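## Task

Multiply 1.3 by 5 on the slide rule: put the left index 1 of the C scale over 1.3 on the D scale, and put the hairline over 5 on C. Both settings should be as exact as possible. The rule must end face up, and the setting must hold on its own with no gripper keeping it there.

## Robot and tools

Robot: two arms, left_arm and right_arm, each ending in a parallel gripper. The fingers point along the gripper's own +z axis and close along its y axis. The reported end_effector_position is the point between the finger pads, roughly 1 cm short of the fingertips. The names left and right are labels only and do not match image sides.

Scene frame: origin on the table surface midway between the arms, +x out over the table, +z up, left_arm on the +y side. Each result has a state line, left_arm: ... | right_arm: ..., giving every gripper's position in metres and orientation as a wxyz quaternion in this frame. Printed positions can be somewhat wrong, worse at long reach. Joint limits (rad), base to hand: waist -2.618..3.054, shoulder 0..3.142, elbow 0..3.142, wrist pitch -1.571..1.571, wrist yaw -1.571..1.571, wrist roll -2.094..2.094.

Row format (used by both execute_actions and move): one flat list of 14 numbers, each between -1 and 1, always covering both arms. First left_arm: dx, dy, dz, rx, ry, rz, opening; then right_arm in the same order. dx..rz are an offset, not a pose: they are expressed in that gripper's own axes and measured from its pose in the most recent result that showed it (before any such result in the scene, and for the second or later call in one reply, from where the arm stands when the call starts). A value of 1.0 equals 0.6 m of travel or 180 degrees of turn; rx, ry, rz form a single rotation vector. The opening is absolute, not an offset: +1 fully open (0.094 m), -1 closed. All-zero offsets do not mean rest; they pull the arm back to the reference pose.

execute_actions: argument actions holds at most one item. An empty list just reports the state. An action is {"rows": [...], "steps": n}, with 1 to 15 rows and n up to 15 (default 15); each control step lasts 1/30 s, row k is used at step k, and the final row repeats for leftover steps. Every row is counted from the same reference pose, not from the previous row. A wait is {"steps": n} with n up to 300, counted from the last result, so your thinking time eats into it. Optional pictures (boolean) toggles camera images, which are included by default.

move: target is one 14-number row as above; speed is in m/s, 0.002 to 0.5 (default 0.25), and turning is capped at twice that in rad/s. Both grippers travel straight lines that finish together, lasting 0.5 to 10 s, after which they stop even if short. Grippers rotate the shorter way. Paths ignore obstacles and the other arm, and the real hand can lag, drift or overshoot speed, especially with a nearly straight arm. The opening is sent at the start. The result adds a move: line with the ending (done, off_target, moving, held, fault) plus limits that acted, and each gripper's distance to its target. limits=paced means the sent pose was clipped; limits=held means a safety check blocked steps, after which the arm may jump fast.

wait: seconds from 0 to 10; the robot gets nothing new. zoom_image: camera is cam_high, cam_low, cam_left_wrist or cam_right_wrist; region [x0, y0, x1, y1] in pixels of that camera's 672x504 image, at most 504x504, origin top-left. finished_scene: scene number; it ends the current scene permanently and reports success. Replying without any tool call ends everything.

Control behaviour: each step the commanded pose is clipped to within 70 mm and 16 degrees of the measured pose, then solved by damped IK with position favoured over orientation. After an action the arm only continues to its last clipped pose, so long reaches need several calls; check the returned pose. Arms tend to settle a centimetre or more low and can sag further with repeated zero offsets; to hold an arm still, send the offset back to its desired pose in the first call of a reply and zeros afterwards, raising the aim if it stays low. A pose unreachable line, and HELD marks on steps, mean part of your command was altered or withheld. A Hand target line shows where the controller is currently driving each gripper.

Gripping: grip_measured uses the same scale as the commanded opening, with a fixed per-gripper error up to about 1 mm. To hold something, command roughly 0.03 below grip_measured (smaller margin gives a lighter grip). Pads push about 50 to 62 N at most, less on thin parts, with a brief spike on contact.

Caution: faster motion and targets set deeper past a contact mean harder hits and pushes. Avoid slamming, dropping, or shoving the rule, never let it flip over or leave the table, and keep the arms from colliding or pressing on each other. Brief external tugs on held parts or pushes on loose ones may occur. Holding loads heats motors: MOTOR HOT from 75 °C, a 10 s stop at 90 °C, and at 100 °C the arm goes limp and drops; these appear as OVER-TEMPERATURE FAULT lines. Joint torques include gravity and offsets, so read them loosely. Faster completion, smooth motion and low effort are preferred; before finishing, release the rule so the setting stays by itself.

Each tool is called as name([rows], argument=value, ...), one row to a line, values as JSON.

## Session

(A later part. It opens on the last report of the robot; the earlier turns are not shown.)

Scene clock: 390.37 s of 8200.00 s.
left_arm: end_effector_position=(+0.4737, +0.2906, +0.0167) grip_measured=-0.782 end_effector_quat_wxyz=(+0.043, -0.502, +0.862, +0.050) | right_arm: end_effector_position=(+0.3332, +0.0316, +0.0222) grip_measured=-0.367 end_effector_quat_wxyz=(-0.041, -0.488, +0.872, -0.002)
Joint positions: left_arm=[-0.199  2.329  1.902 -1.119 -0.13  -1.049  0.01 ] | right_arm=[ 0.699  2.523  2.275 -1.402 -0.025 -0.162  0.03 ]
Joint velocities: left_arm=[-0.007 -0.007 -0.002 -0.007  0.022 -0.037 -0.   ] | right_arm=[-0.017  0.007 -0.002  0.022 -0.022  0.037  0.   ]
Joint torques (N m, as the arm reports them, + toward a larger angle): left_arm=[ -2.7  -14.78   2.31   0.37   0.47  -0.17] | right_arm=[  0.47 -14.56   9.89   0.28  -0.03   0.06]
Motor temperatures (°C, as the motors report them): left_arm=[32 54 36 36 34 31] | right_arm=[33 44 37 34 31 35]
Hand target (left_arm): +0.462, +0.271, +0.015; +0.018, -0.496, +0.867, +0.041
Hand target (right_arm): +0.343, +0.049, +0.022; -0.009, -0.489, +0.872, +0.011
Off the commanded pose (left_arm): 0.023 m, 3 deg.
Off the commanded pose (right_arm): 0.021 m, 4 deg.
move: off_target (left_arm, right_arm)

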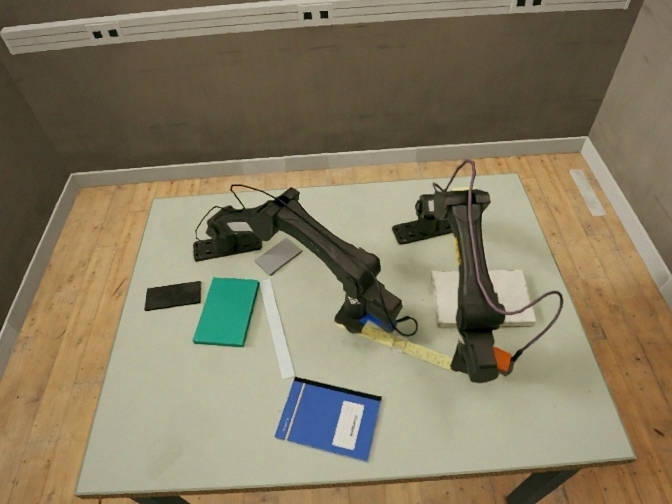

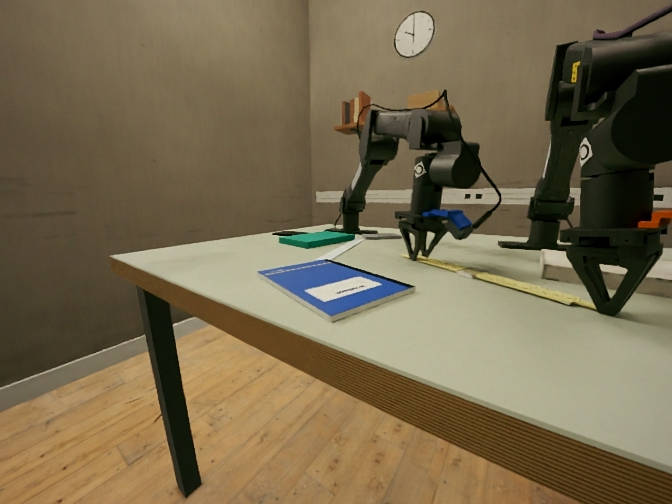

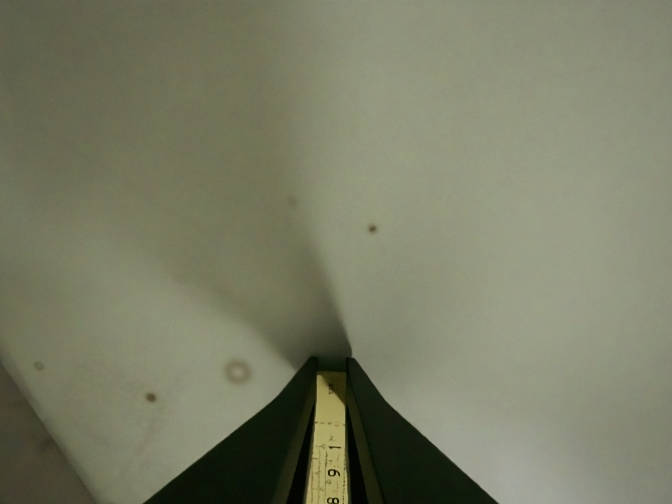

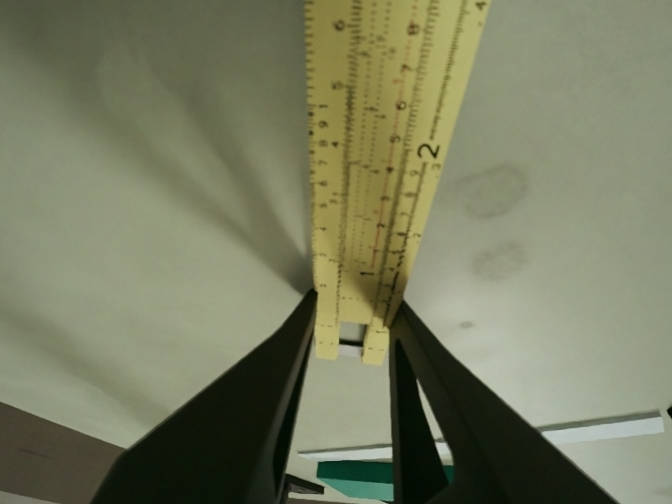

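move(target=[0.05,0,0,0,0,0,-0.88, -0.045,0,0,0,0,0,-0.385], speed=0.008)

zoom_image(camera="cam_right_wrist", region=[320,220,420,320])

Scene clock: 400.10 s of 8200.00 s.
left_arm: end_effector_position=(+0.4754, +0.2892, +0.0169) grip_measured=-0.782 end_effector_quat_wxyz=(+0.080, -0.511, +0.854, +0.063) | right_arm: end_effector_position=(+0.3485, +0.0468, +0.0225) grip_measured=-0.367 end_effector_quat_wxyz=(-0.039, -0.490, +0.871, -0.006)
Joint positions: left_arm=[-0.226  2.289  1.825 -1.038 -0.191 -1.095  0.01 ] | right_arm=[ 0.699  2.709  2.631 -1.57  -0.015 -0.167  0.03 ]
Joint velocities: left_arm=[-0.012 -0.002 -0.007 -0.037 -0.007 -0.007 -0.001] | right_arm=[ 0.007 -0.002  0.007 -0.066  0.007  0.022 -0.   ]
Joint torques (N m, as the arm reports them, + toward a larger angle): left_arm=[ -2.92 -14.57   2.26   0.28   0.6   -0.17] | right_arm=[  0.71 -14.59   9.97  -0.27  -0.1    0.11]
Motor temperatures (°C, as the motors report them): left_arm=[32 54 35 35 34 31] | right_arm=[33 44 37 34 31 35]
Hand target (left_arm): +0.460, +0.266, +0.013; +0.044, -0.503, +0.862, +0.051
Hand target (right_arm): +0.347, +0.054, +0.020; -0.036, -0.488, +0.872, +0.000
Off the commanded pose (left_arm): 0.030 m, 5 deg.
Off the commanded pose (right_arm): 0.008 m, 1 deg.
joint sent to its limit (right arm) — the command would take joint 4 (wrist pitch) past its lower limit, so that joint was sent only as far as its limit.
After step 90, 2.77 s passed at rest.
move: off_target (left_arm)

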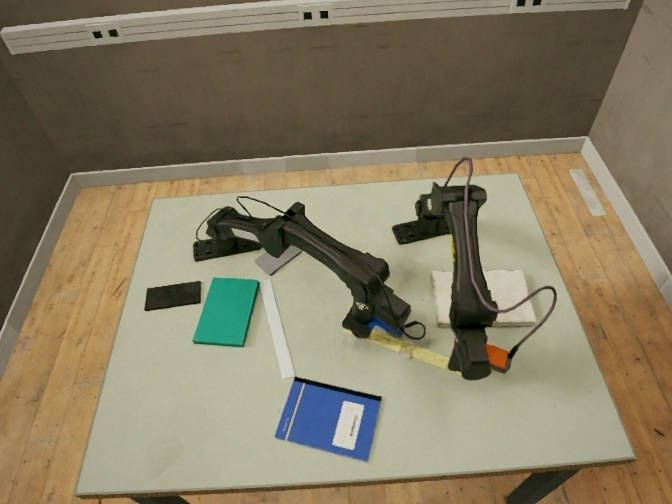

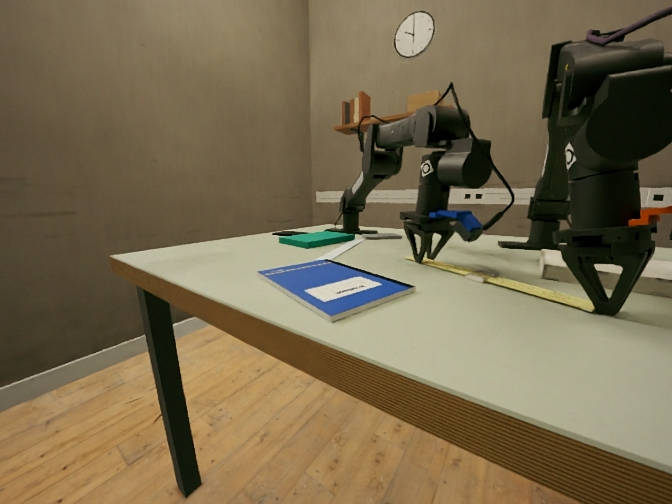

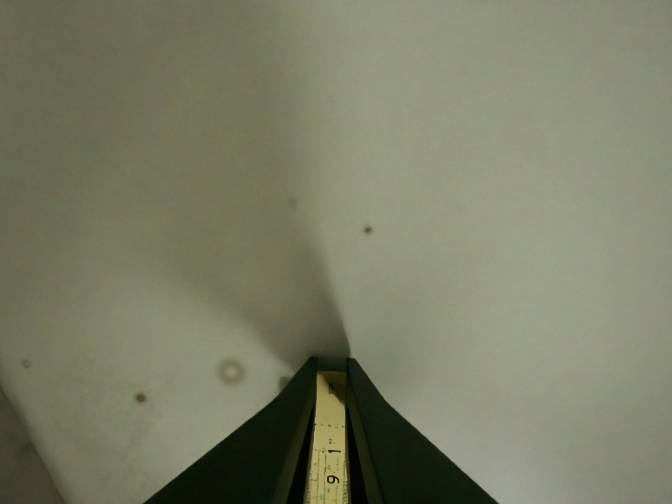

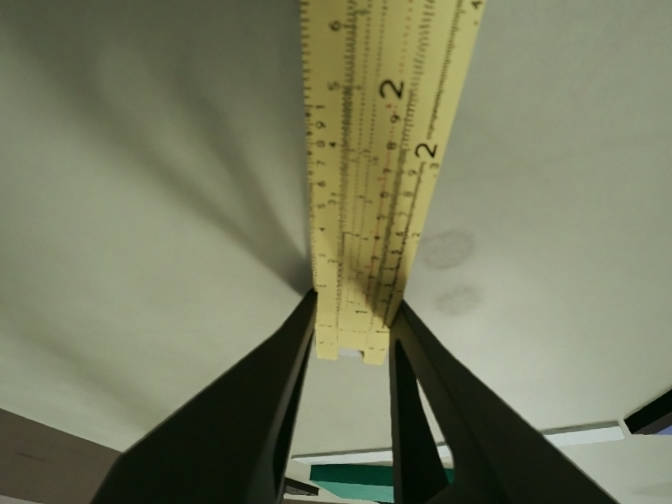

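Region (320, 220, 420, 320) of cam_right_wrist's 672x504 image, scaled by 5.040, with more detail than that image has.

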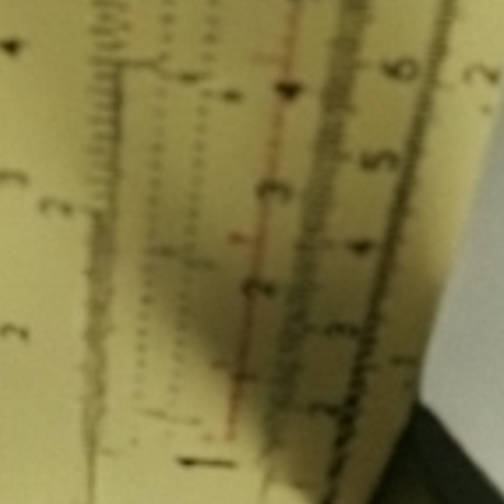

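move(target=[0.02,0,0,0,0.051,0,-0.88, 0.04,0,0,0,-0.02,0,-0.39], speed=0.03)

Scene clock: 409.87 s of 8200.00 s.
left_arm: end_effector_position=(+0.4676, +0.2750, +0.0162) grip_measured=-0.782 end_effector_quat_wxyz=(+0.014, -0.510, +0.860, +0.021) | right_arm: end_effector_position=(+0.3374, +0.0324, +0.0219) grip_measured=-0.367 end_effector_quat_wxyz=(-0.007, -0.492, +0.871, +0.006)
Joint positions: left_arm=[-0.203  2.326  1.9   -1.143 -0.051 -1.071  0.01 ] | right_arm=[ 0.698  2.442  2.129 -1.267 -0.015 -0.171  0.03 ]
Joint velocities: left_arm=[ 0.002 -0.017 -0.007 -0.022  0.066  0.007 -0.   ] | right_arm=[-0.002 -0.012 -0.012  0.007 -0.007  0.022 -0.   ]
Joint torques (N m, as the arm reports them, + toward a larger angle): left_arm=[  1.   -12.68   5.31   0.52   0.02  -0.02] | right_arm=[ -0.78 -17.15   5.31  -0.18  -0.01  -0.13]
Motor temperatures (°C, as the motors report them): left_arm=[32 54 35 35 34 32] | right_arm=[33 45 37 34 31 35]
Hand target (left_arm): +0.470, +0.279, +0.014; +0.012, -0.514, +0.858, +0.020
Hand target (right_arm): +0.336, +0.027, +0.025; -0.012, -0.491, +0.871, +0.009
Off the commanded pose (left_arm): 0.005 m, 1 deg.
Off the commanded pose (right_arm): 0.007 m, 1 deg.
After step 90, 3.87 s passed at rest.
move: done

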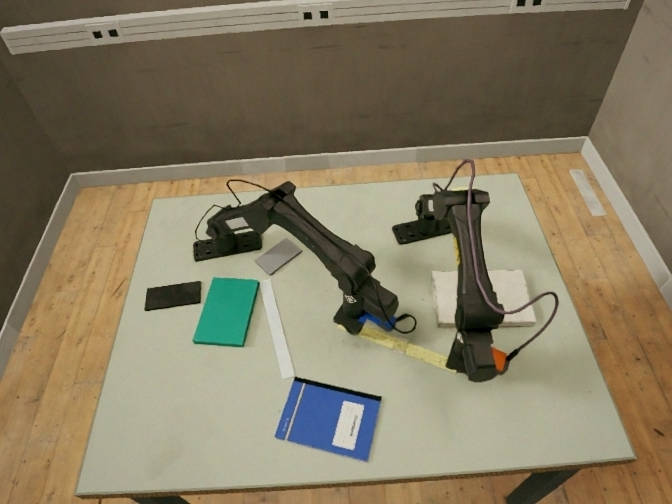

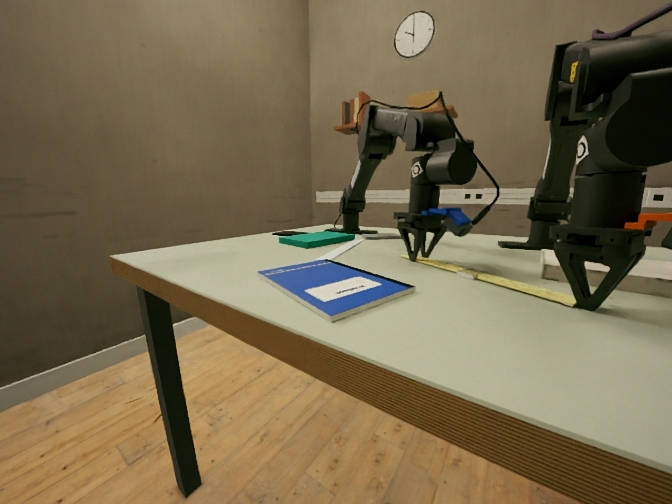

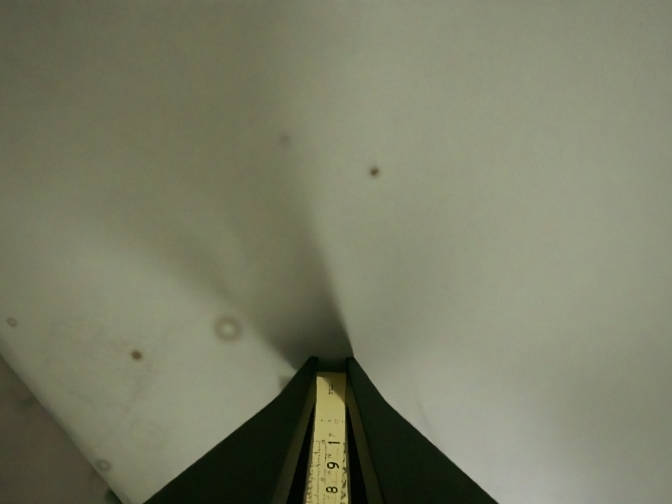

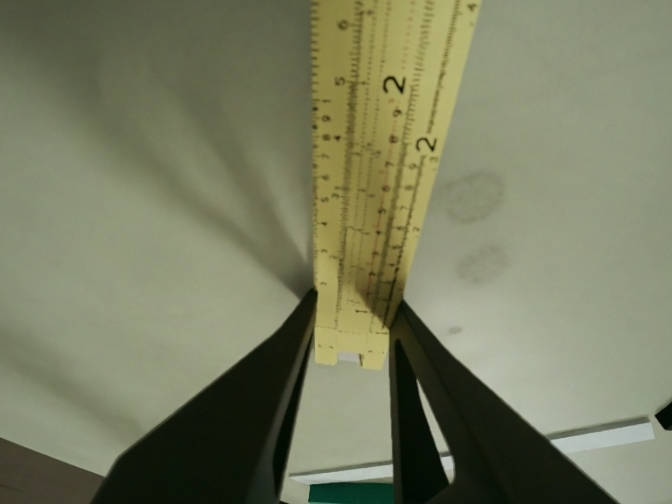

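execute_actions([
  {"rows":[[-0.06,0,-0.006,0,0,0,-0.88,0.05,0,0,0,0,0,-0.385]],"steps":15},
])

zoom_image(camera="cam_right_wrist", region=[300,200,440,360])

Scene clock: 416.10 s of 8200.00 s.
left_arm: end_effector_position=(+0.4731, +0.2906, +0.0167) grip_measured=-0.782 end_effector_quat_wxyz=(-0.013, -0.506, +0.862, +0.012) | right_arm: end_effector_position=(+0.3278, +0.0200, +0.0212) grip_measured=-0.367 end_effector_quat_wxyz=(+0.011, -0.492, +0.871, +0.013)
Joint positions: left_arm=[-0.153  2.397  2.028 -1.237 -0.01  -1.011  0.01 ] | right_arm=[ 0.694  2.319  1.909 -1.132 -0.018 -0.174  0.03 ]
Joint velocities: left_arm=[-0.017  0.022  0.007  0.007 -0.095  0.037 -0.001] | right_arm=[ 0.012  0.002 -0.022  0.022 -0.066  0.022 -0.   ]
Joint torques (N m, as the arm reports them, + toward a larger angle): left_arm=[  1.68 -13.93   5.82   0.65  -0.5    0.06] | right_arm=[ -0.48 -15.86   4.97  -0.32   0.04  -0.11]
Motor temperatures (°C, as the motors report them): left_arm=[32 54 36 35 34 31] | right_arm=[33 45 37 34 31 35]
Hand target (left_arm): +0.483, +0.307, +0.022; +0.013, -0.511, +0.859, +0.022
Hand target (right_arm): +0.322, +0.008, +0.022; -0.007, -0.492, +0.871, +0.006
Off the commanded pose (left_arm): 0.020 m, 3 deg.
Off the commanded pose (right_arm): 0.014 m, 2 deg.
Steps of this call (steps 1 to 90: nothing new was sent; then 2.73 s passed at rest; steps 91 to 105: all 15 steps of this action). Readings (end_effector_position):
91: left_arm (+0.4682, +0.2766, +0.0170) | right_arm (+0.3363, +0.0312, +0.0214)
92: left_arm (+0.4701, +0.2773, +0.0171) | right_arm (+0.3338, +0.0283, +0.0225)
94: left_arm (+0.4726, +0.2822, +0.0166) | right_arm (+0.3276, +0.0201, +0.0241)
98: left_arm (+0.4731, +0.2898, +0.0167) | right_arm (+0.3274, +0.0192, +0.0229)
105: the state above

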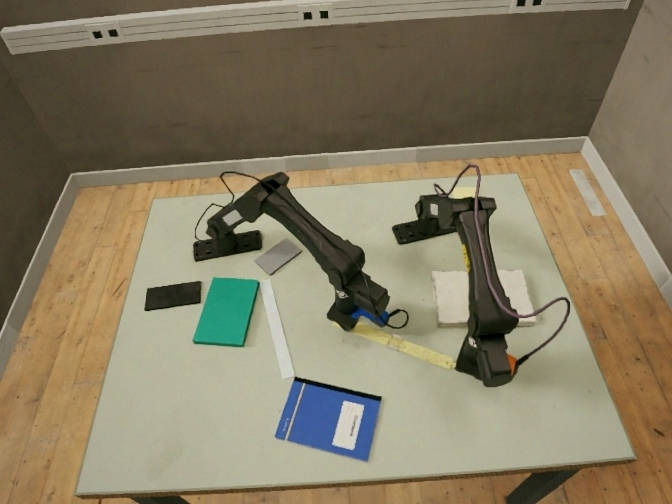

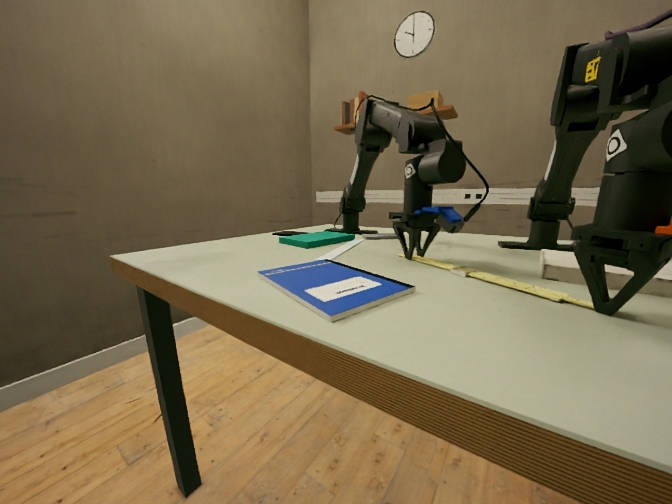

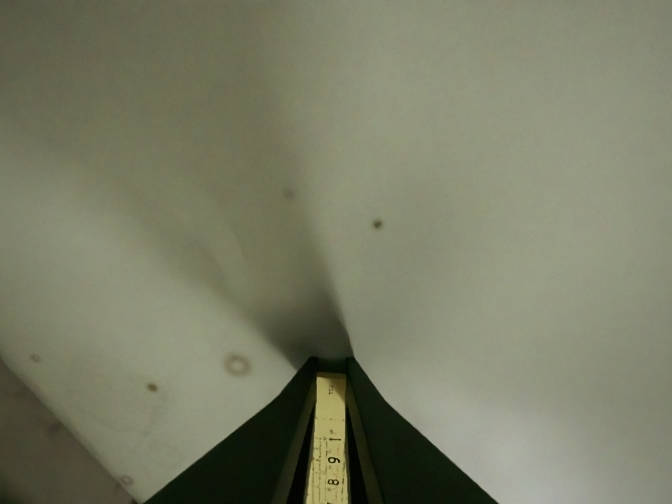

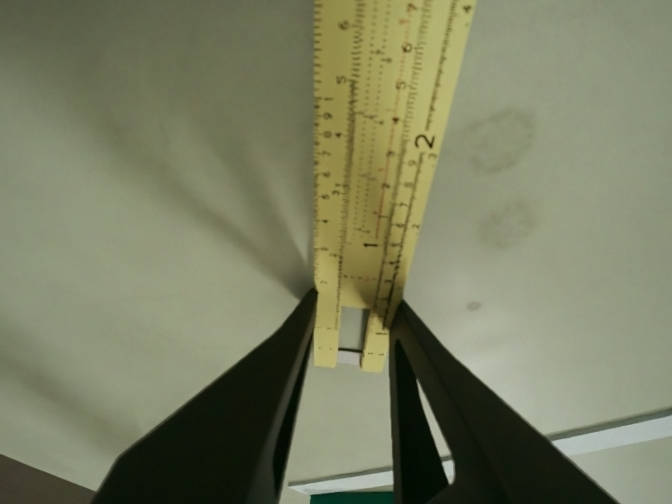

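Region (300, 200, 440, 360) of cam_right_wrist's 672x504 image, scaled by 3.150, with more detail than that image has; it fills the left 441 columns of this view, and the rest is white.

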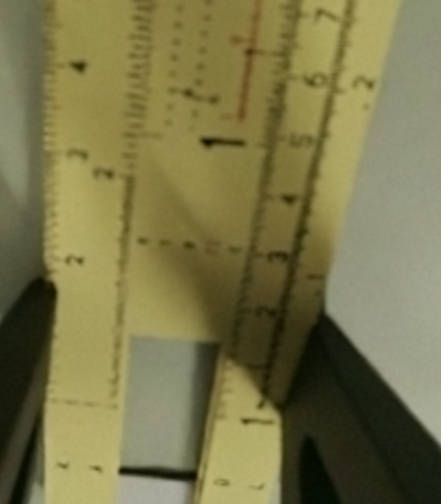

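execute_actions([
  {"rows":[[0.042,0,0,0,0,0,-0.88,-0.038,0,0,0,0,0,-0.385]],"steps":15},
])

zoom_image(camera="cam_right_wrist", region=[300,200,440,360])

Scene clock: 419.03 s of 8200.00 s.
left_arm: end_effector_position=(+0.4708, +0.2872, +0.0161) grip_measured=-0.782 end_effector_quat_wxyz=(+0.008, -0.510, +0.860, +0.023) | right_arm: end_effector_position=(+0.3321, +0.0243, +0.0215) grip_measured=-0.367 end_effector_quat_wxyz=(-0.013, -0.491, +0.871, +0.004)
Joint positions: left_arm=[-0.175  2.354  1.949 -1.174 -0.049 -1.043  0.01 ] | right_arm=[ 0.694  2.407  2.065 -1.25  -0.015 -0.174  0.03 ]
Joint velocities: left_arm=[-0.007  0.002  0.012 -0.037 -0.022  0.007 -0.001] | right_arm=[ 0.002  0.007 -0.012  0.007  0.022 -0.037 -0.001]
Joint torques (N m, as the arm reports them, + toward a larger angle): left_arm=[ -2.26 -15.29   2.4    0.27   0.46  -0.18] | right_arm=[  0.74 -13.83  10.45   0.23  -0.04   0.1 ]
Motor temperatures (°C, as the motors report them): left_arm=[32 54 36 35 34 31] | right_arm=[33 46 37 34 31 35]
Hand target (left_arm): +0.461, +0.269, +0.017; -0.013, -0.506, +0.862, +0.013
Hand target (right_arm): +0.339, +0.039, +0.022; +0.011, -0.492, +0.871, +0.014
Off the commanded pose (left_arm): 0.021 m, 3 deg.
Off the commanded pose (right_arm): 0.017 m, 3 deg.
Steps of this call (steps 1 to 73: nothing new was sent; steps 74 to 88: all 15 steps of this action). Readings (end_effector_position):
74: left_arm (+0.4720, +0.2889, +0.0160) | right_arm (+0.3288, +0.0211, +0.0216)
75: left_arm (+0.4713, +0.2890, +0.0161) | right_arm (+0.3308, +0.0230, +0.0218)
77: left_arm (+0.4703, +0.2879, +0.0158) | right_arm (+0.3323, +0.0245, +0.0213)
81: left_arm (+0.4709, +0.2871, +0.0160) | right_arm (+0.3321, +0.0242, +0.0213)
88: the state above

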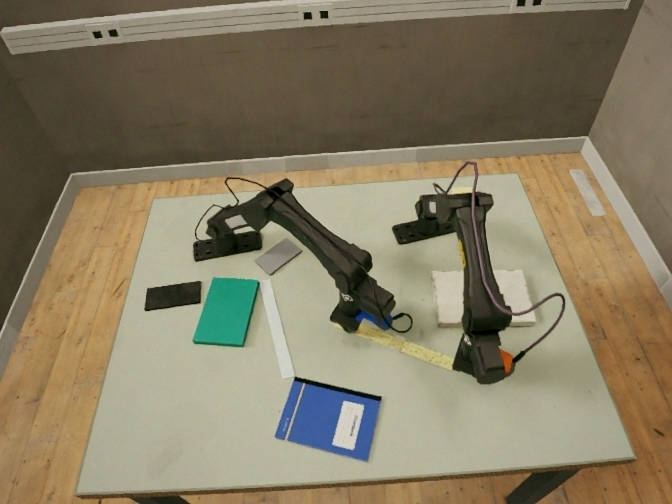

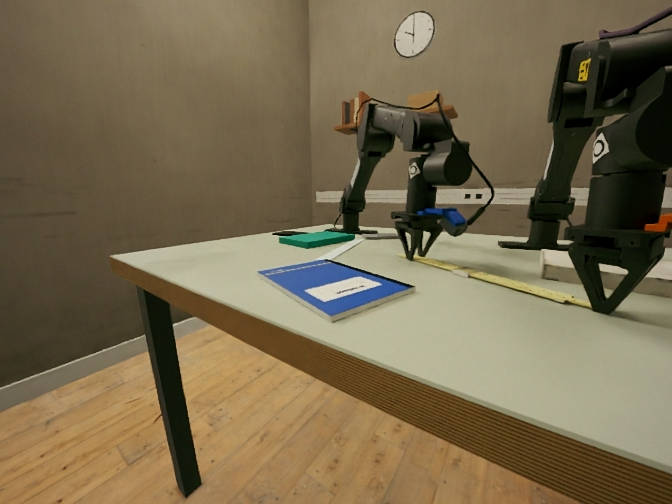

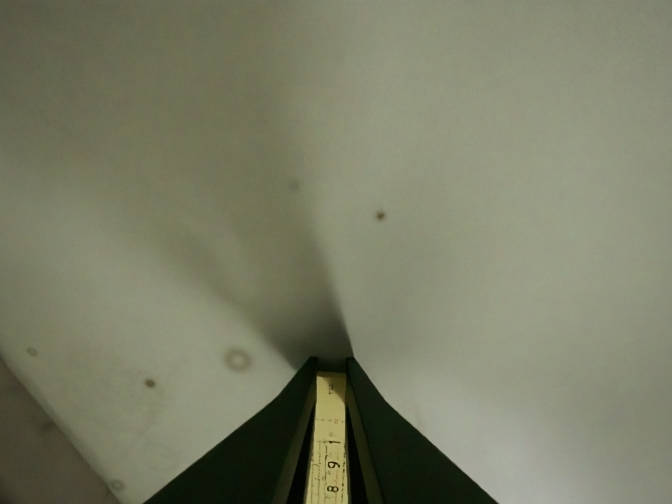

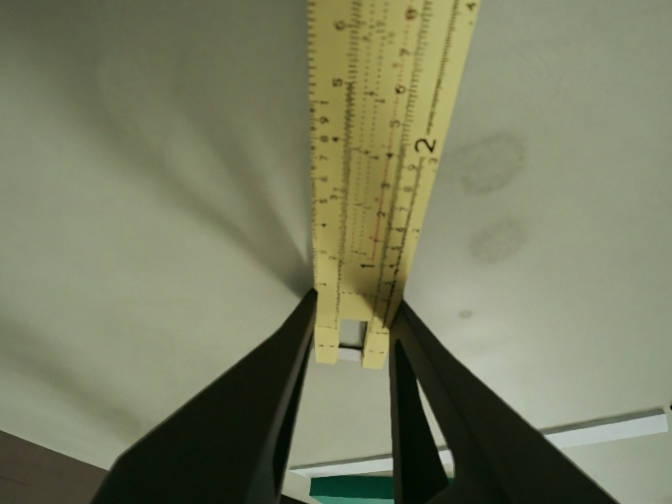

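Region (300, 200, 440, 360) of cam_right_wrist's 672x504 image, scaled by 3.150, with more detail than that image has; it fills the left 441 columns of this view, and the rest is white.

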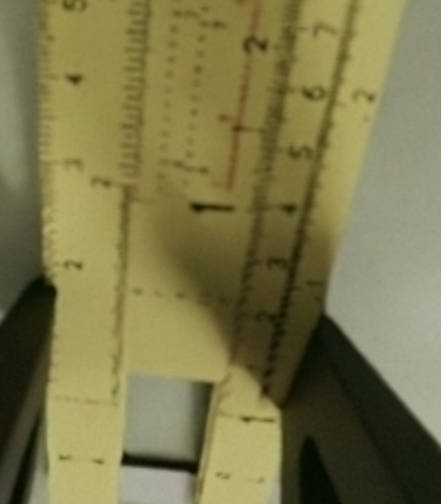

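execute_actions([
  {"rows":[[0.042,0,0,0,0,0,-0.88,-0.038,0,0,0,0,0,-0.385]],"steps":15},
])

zoom_image(camera="cam_right_wrist", region=[320,220,420,320])

Scene clock: 422.10 s of 8200.00 s.
left_arm: end_effector_position=(+0.4702, +0.2849, +0.0162) grip_measured=-0.782 end_effector_quat_wxyz=(+0.033, -0.515, +0.856, +0.035) | right_arm: end_effector_position=(+0.3364, +0.0286, +0.0219) grip_measured=-0.367 end_effector_quat_wxyz=(-0.037, -0.492, +0.870, -0.006)
Joint positions: left_arm=[-0.198  2.317  1.883 -1.115 -0.093 -1.075  0.01 ] | right_arm=[ 0.695  2.515  2.259 -1.389 -0.013 -0.175  0.03 ]
Joint velocities: left_arm=[-0.002 -0.007 -0.007 -0.007  0.022  0.022 -0.001] | right_arm=[-0.002 -0.007  0.007  0.081  0.022 -0.007 -0.   ]
Joint torques (N m, as the arm reports them, + toward a larger angle): left_arm=[ -2.5  -14.8    2.34   0.34   0.5   -0.2 ] | right_arm=[  0.62 -14.43   9.66   0.13  -0.09   0.08]
Motor temperatures (°C, as the motors report them): left_arm=[32 54 36 35 34 31] | right_arm=[33 45 37 34 31 35]
Hand target (left_arm): +0.459, +0.266, +0.015; +0.008, -0.510, +0.860, +0.024
Hand target (right_arm): +0.344, +0.043, +0.021; -0.013, -0.491, +0.871, +0.004
Off the commanded pose (left_arm): 0.023 m, 3 deg.
Off the commanded pose (right_arm): 0.017 m, 3 deg.
Steps of this call (steps 1 to 77: nothing new was sent; steps 78 to 92: all 15 steps of this action). Readings (end_effector_position):
78: left_arm (+0.4704, +0.2867, +0.0159) | right_arm (+0.3326, +0.0248, +0.0219)
79: left_arm (+0.4699, +0.2867, +0.0160) | right_arm (+0.3347, +0.0270, +0.0222)
81: left_arm (+0.4699, +0.2857, +0.0161) | right_arm (+0.3365, +0.0290, +0.0216)
85: left_arm (+0.4703, +0.2850, +0.0162) | right_arm (+0.3364, +0.0288, +0.0218)
92: the state above

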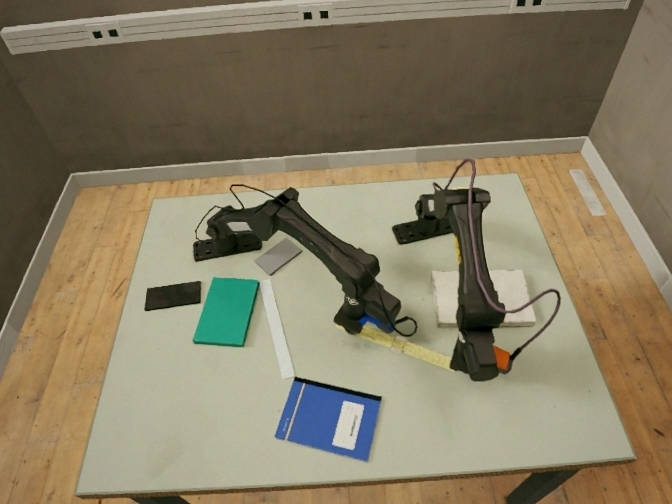

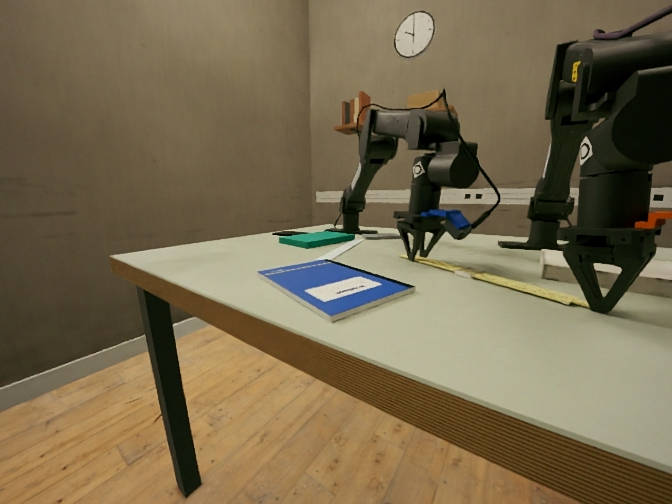

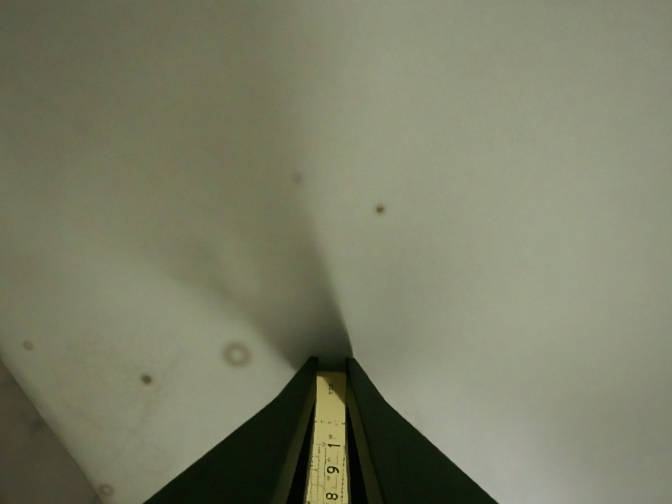

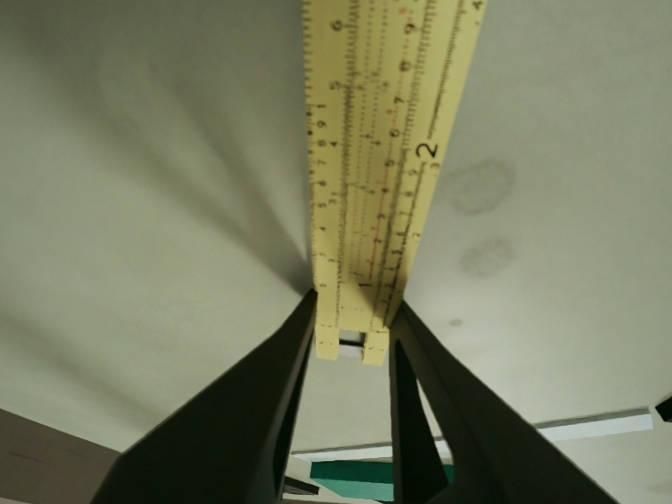

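Region (320, 220, 420, 320) of cam_right_wrist's 672x504 image, scaled by 5.040, with more detail than that image has.

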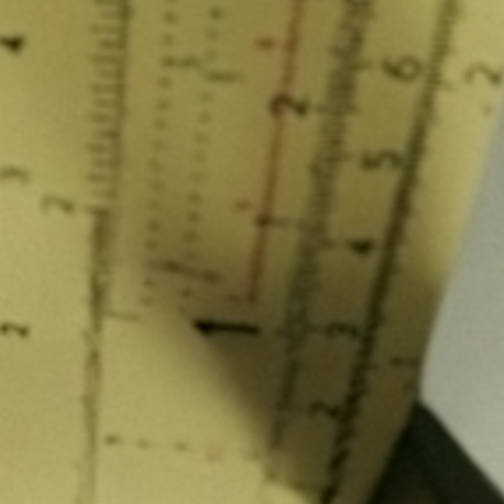

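move(target=[0,0,0,0,0.021,0,-0.88,0,0,0,0,-0.024,0,-0.39], speed=0.03)

move(target=[0,0,0,0,0,0,-0.88,0,0,-0.05,0,0,0,-0.1], speed=0.03)

Scene clock: 429.17 s of 8200.00 s.
left_arm: end_effector_position=(+0.4706, +0.2852, +0.0163) grip_measured=-0.782 end_effector_quat_wxyz=(+0.014, -0.514, +0.857, +0.021) | right_arm: end_effector_position=(+0.3358, +0.0280, +0.0215) grip_measured=-0.367 end_effector_quat_wxyz=(-0.009, -0.493, +0.870, +0.003)
Joint positions: left_arm=[-0.18   2.338  1.922 -1.151 -0.051 -1.057  0.01 ] | right_arm=[ 0.695  2.426  2.099 -1.259 -0.013 -0.178  0.03 ]
Joint velocities: left_arm=[ 0.007  0.007 -0.007  0.051  0.051 -0.022 -0.001] | right_arm=[ 0.007 -0.007  0.002  0.037 -0.051  0.051  0.001]
Joint torques (N m, as the arm reports them, + toward a larger angle): left_arm=[  0.6  -13.08   5.47   0.37   0.17   0.  ] | right_arm=[ -0.53 -16.48   5.19   0.09  -0.18  -0.05]
Motor temperatures (°C, as the motors report them): left_arm=[32 54 36 35 34 32] | right_arm=[33 45 37 34 31 35]
Hand target (left_arm): +0.470, +0.285, +0.016; +0.005, -0.515, +0.857, +0.017
Hand target (right_arm): +0.337, +0.029, +0.022; -0.004, -0.492, +0.870, +0.012
Off the commanded pose (left_arm): 0.000 m, 1 deg.
Off the commanded pose (right_arm): 0.001 m, 1 deg.
After step 90, 2.57 s passed at rest.
move: done

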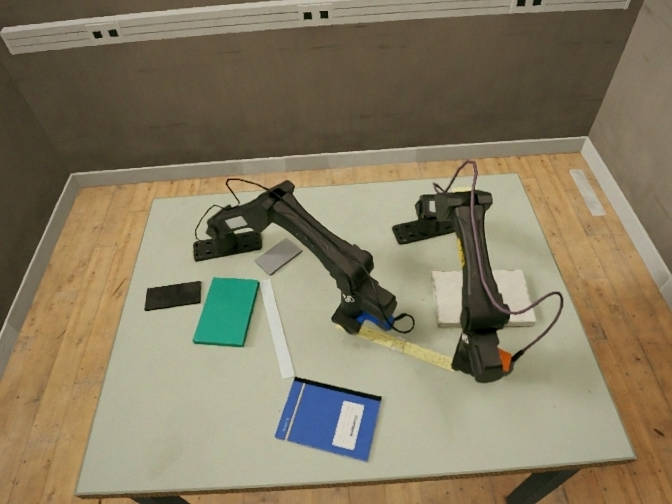

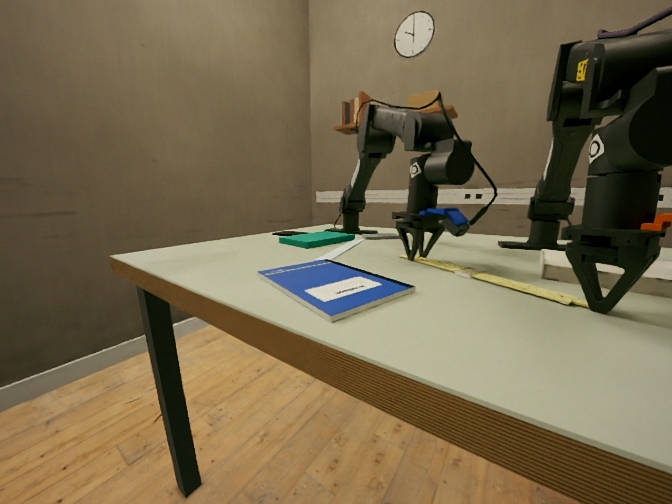

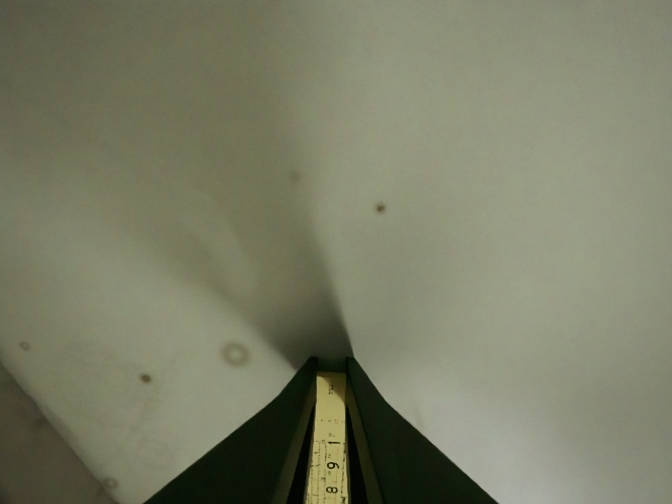

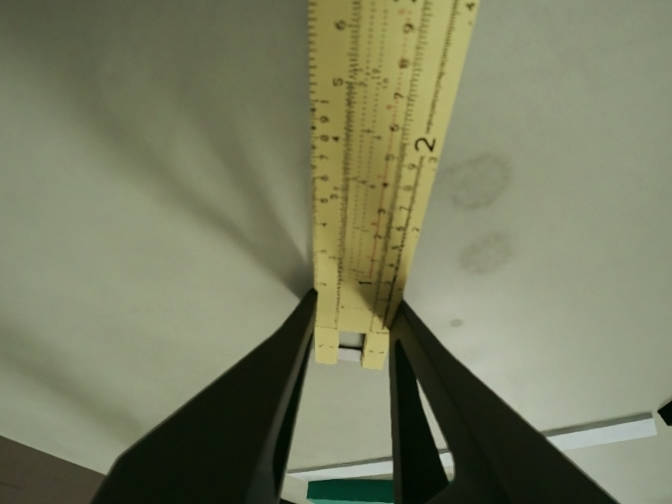

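Scene clock: 430.57 s of 8200.00 s.
left_arm: end_effector_position=(+0.4705, +0.2852, +0.0163) grip_measured=-0.782 end_effector_quat_wxyz=(+0.014, -0.514, +0.857, +0.021) | right_arm: end_effector_position=(+0.3341, +0.0261, +0.0420) grip_measured=-0.103 end_effector_quat_wxyz=(-0.016, -0.493, +0.870, +0.001)
Joint positions: left_arm=[-0.18   2.338  1.922 -1.151 -0.051 -1.057  0.01 ] | right_arm=[ 0.695  2.426  2.18  -1.354 -0.013 -0.178  0.042]
Joint velocities: left_arm=[-0.002 -0.002  0.012 -0.022  0.051  0.022 -0.   ] | right_arm=[-0.007 -0.012 -0.002 -0.081 -0.022  0.022  0.001]
Joint torques (N m, as the arm reports them, + toward a larger angle): left_arm=[ -0.02 -13.94   3.92   0.57  -0.07   0.  ] | right_arm=[  0.08 -15.73  10.18  -0.28  -0.02   0.02]
Motor temperatures (°C, as the motors report them): left_arm=[32 54 36 35 34 32] | right_arm=[33 45 37 34 31 35]
Hand target (left_arm): +0.470, +0.285, +0.016; +0.014, -0.514, +0.857, +0.021
Hand target (right_arm): +0.336, +0.028, +0.051; -0.009, -0.493, +0.870, +0.004
Off the commanded pose (left_arm): 0.000 m, 0 deg.
Off the commanded pose (right_arm): 0.010 m, 1 deg.
move: done

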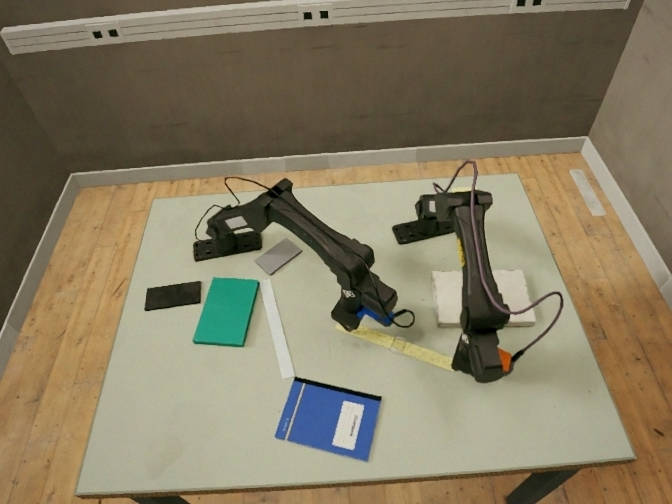

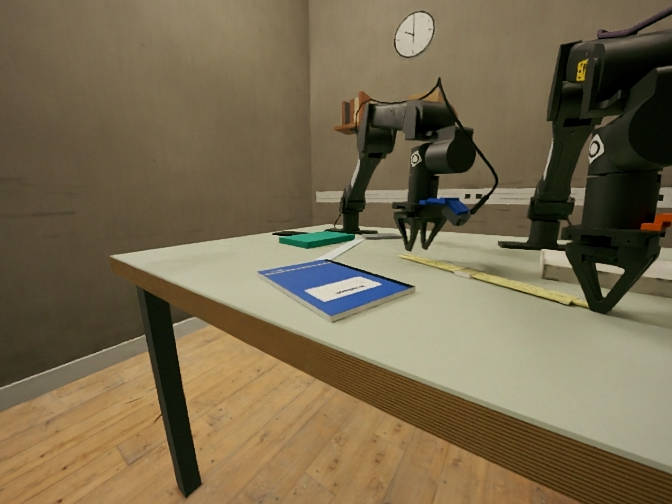

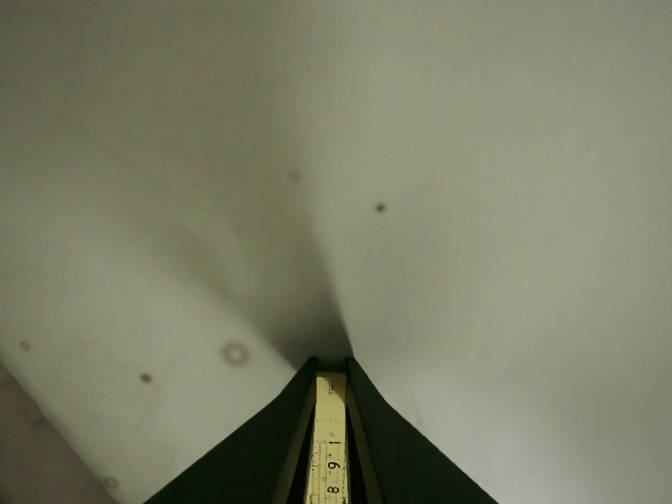

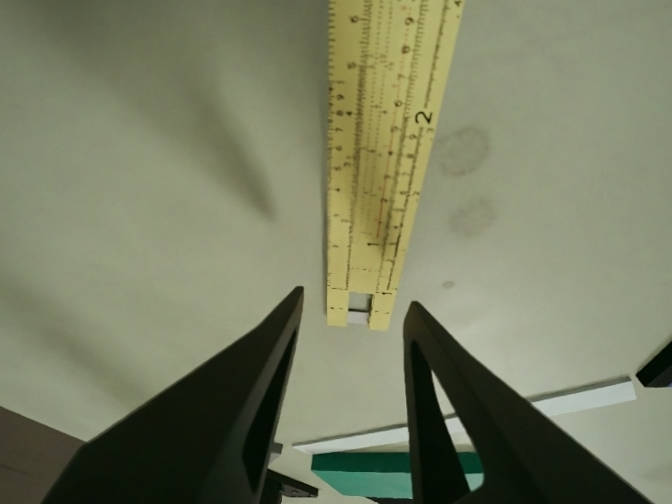

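move(target=[0,0,0,0,0,0,-0.88,0.085,-0.025,-0.005,0,-0.01,0,-0.1], speed=0.1)

zoom_image(camera="cam_right_wrist", region=[290,90,390,190])

Scene clock: 434.70 s of 8200.00 s.
left_arm: end_effector_position=(+0.4705, +0.2852, +0.0163) grip_measured=-0.782 end_effector_quat_wxyz=(+0.014, -0.514, +0.857, +0.021) | right_arm: end_effector_position=(+0.3180, -0.0256, +0.0428) grip_measured=-0.103 end_effector_quat_wxyz=(-0.014, -0.491, +0.871, +0.002)
Joint positions: left_arm=[-0.18   2.338  1.922 -1.151 -0.051 -1.057  0.01 ] | right_arm=[ 0.642  2.189  1.778 -1.186 -0.013 -0.226  0.042]
Joint velocities: left_arm=[-0.037  0.022 -0.017  0.037  0.007 -0.037 -0.   ] | right_arm=[-0.012  0.002  0.017  0.081 -0.022  0.022  0.   ]
Joint torques (N m, as the arm reports them, + toward a larger angle): left_arm=[  0.12 -13.98   4.     0.55  -0.03  -0.02] | right_arm=[ -0.42 -15.31   5.65   0.04  -0.03  -0.09]
Motor temperatures (°C, as the motors report them): left_arm=[32 54 36 35 34 31] | right_arm=[33 46 37 34 31 35]
Hand target (left_arm): +0.470, +0.285, +0.016; +0.014, -0.514, +0.857, +0.021
Hand target (right_arm): +0.321, -0.025, +0.047; -0.002, -0.493, +0.870, +0.008
Off the commanded pose (left_arm): 0.000 m, 0 deg.
Off the commanded pose (right_arm): 0.004 m, 2 deg.
move: done

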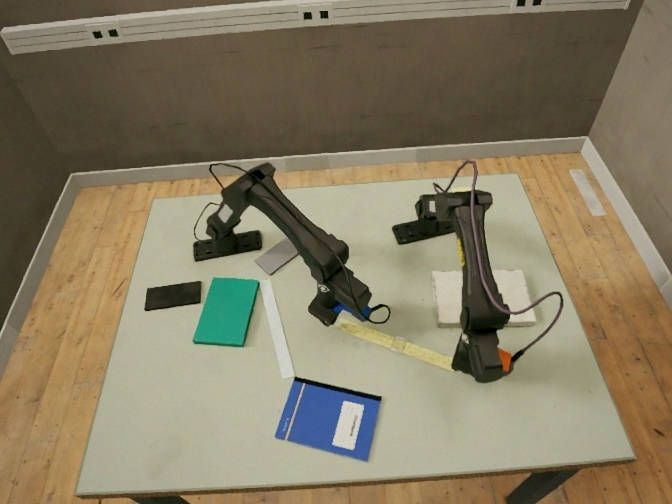

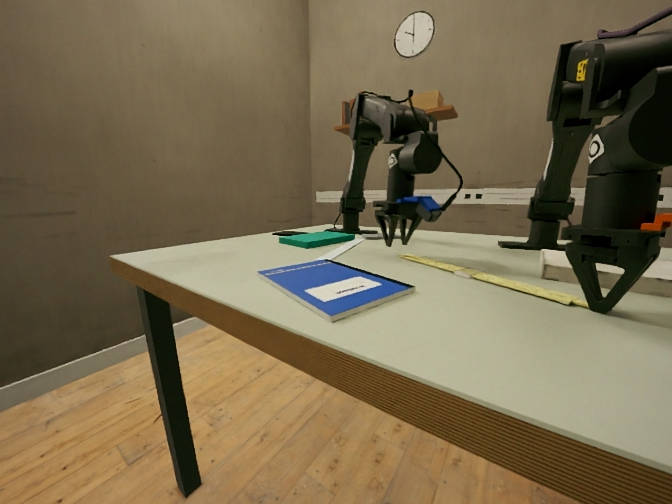

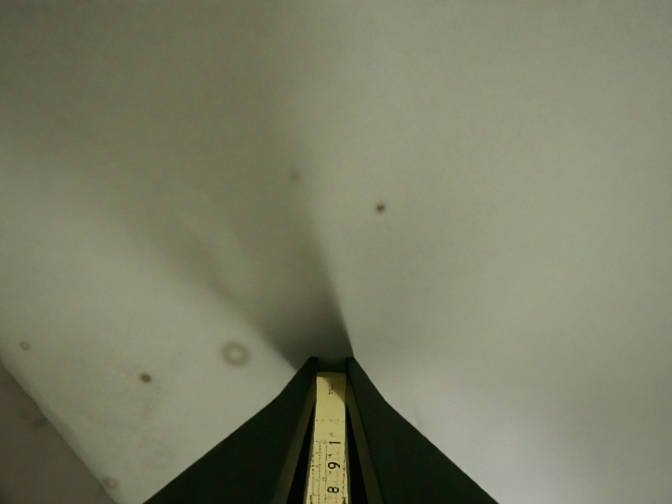

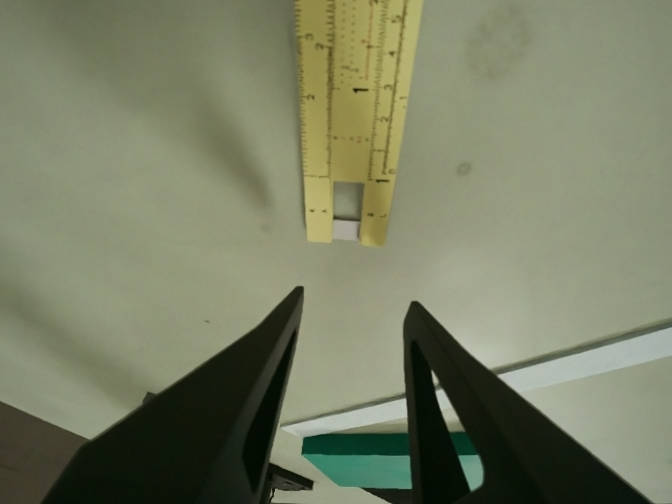

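Region (290, 90, 390, 190) of cam_right_wrist's 672x504 image, scaled by 5.040, with more detail than that image has.

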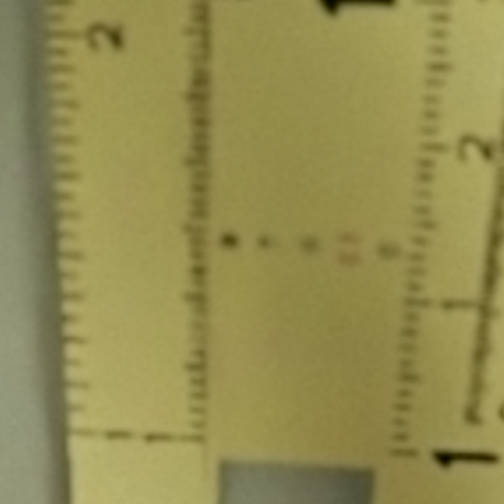

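zoom_image(camera="cam_right_wrist", region=[330,55,410,125])

Region (330, 55, 410, 125) of cam_right_wrist's 672x504 image, scaled by 6.300, with more detail than that image has; it fills the top 441 rows of this view, and the rest is white.

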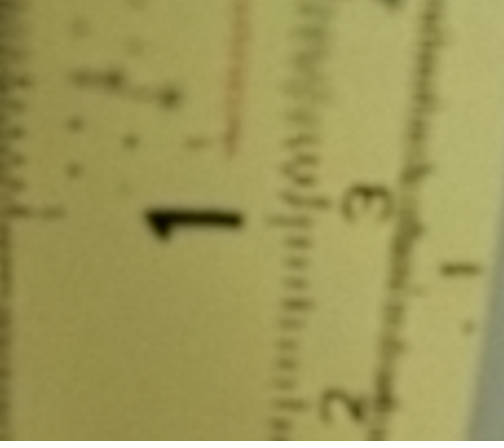

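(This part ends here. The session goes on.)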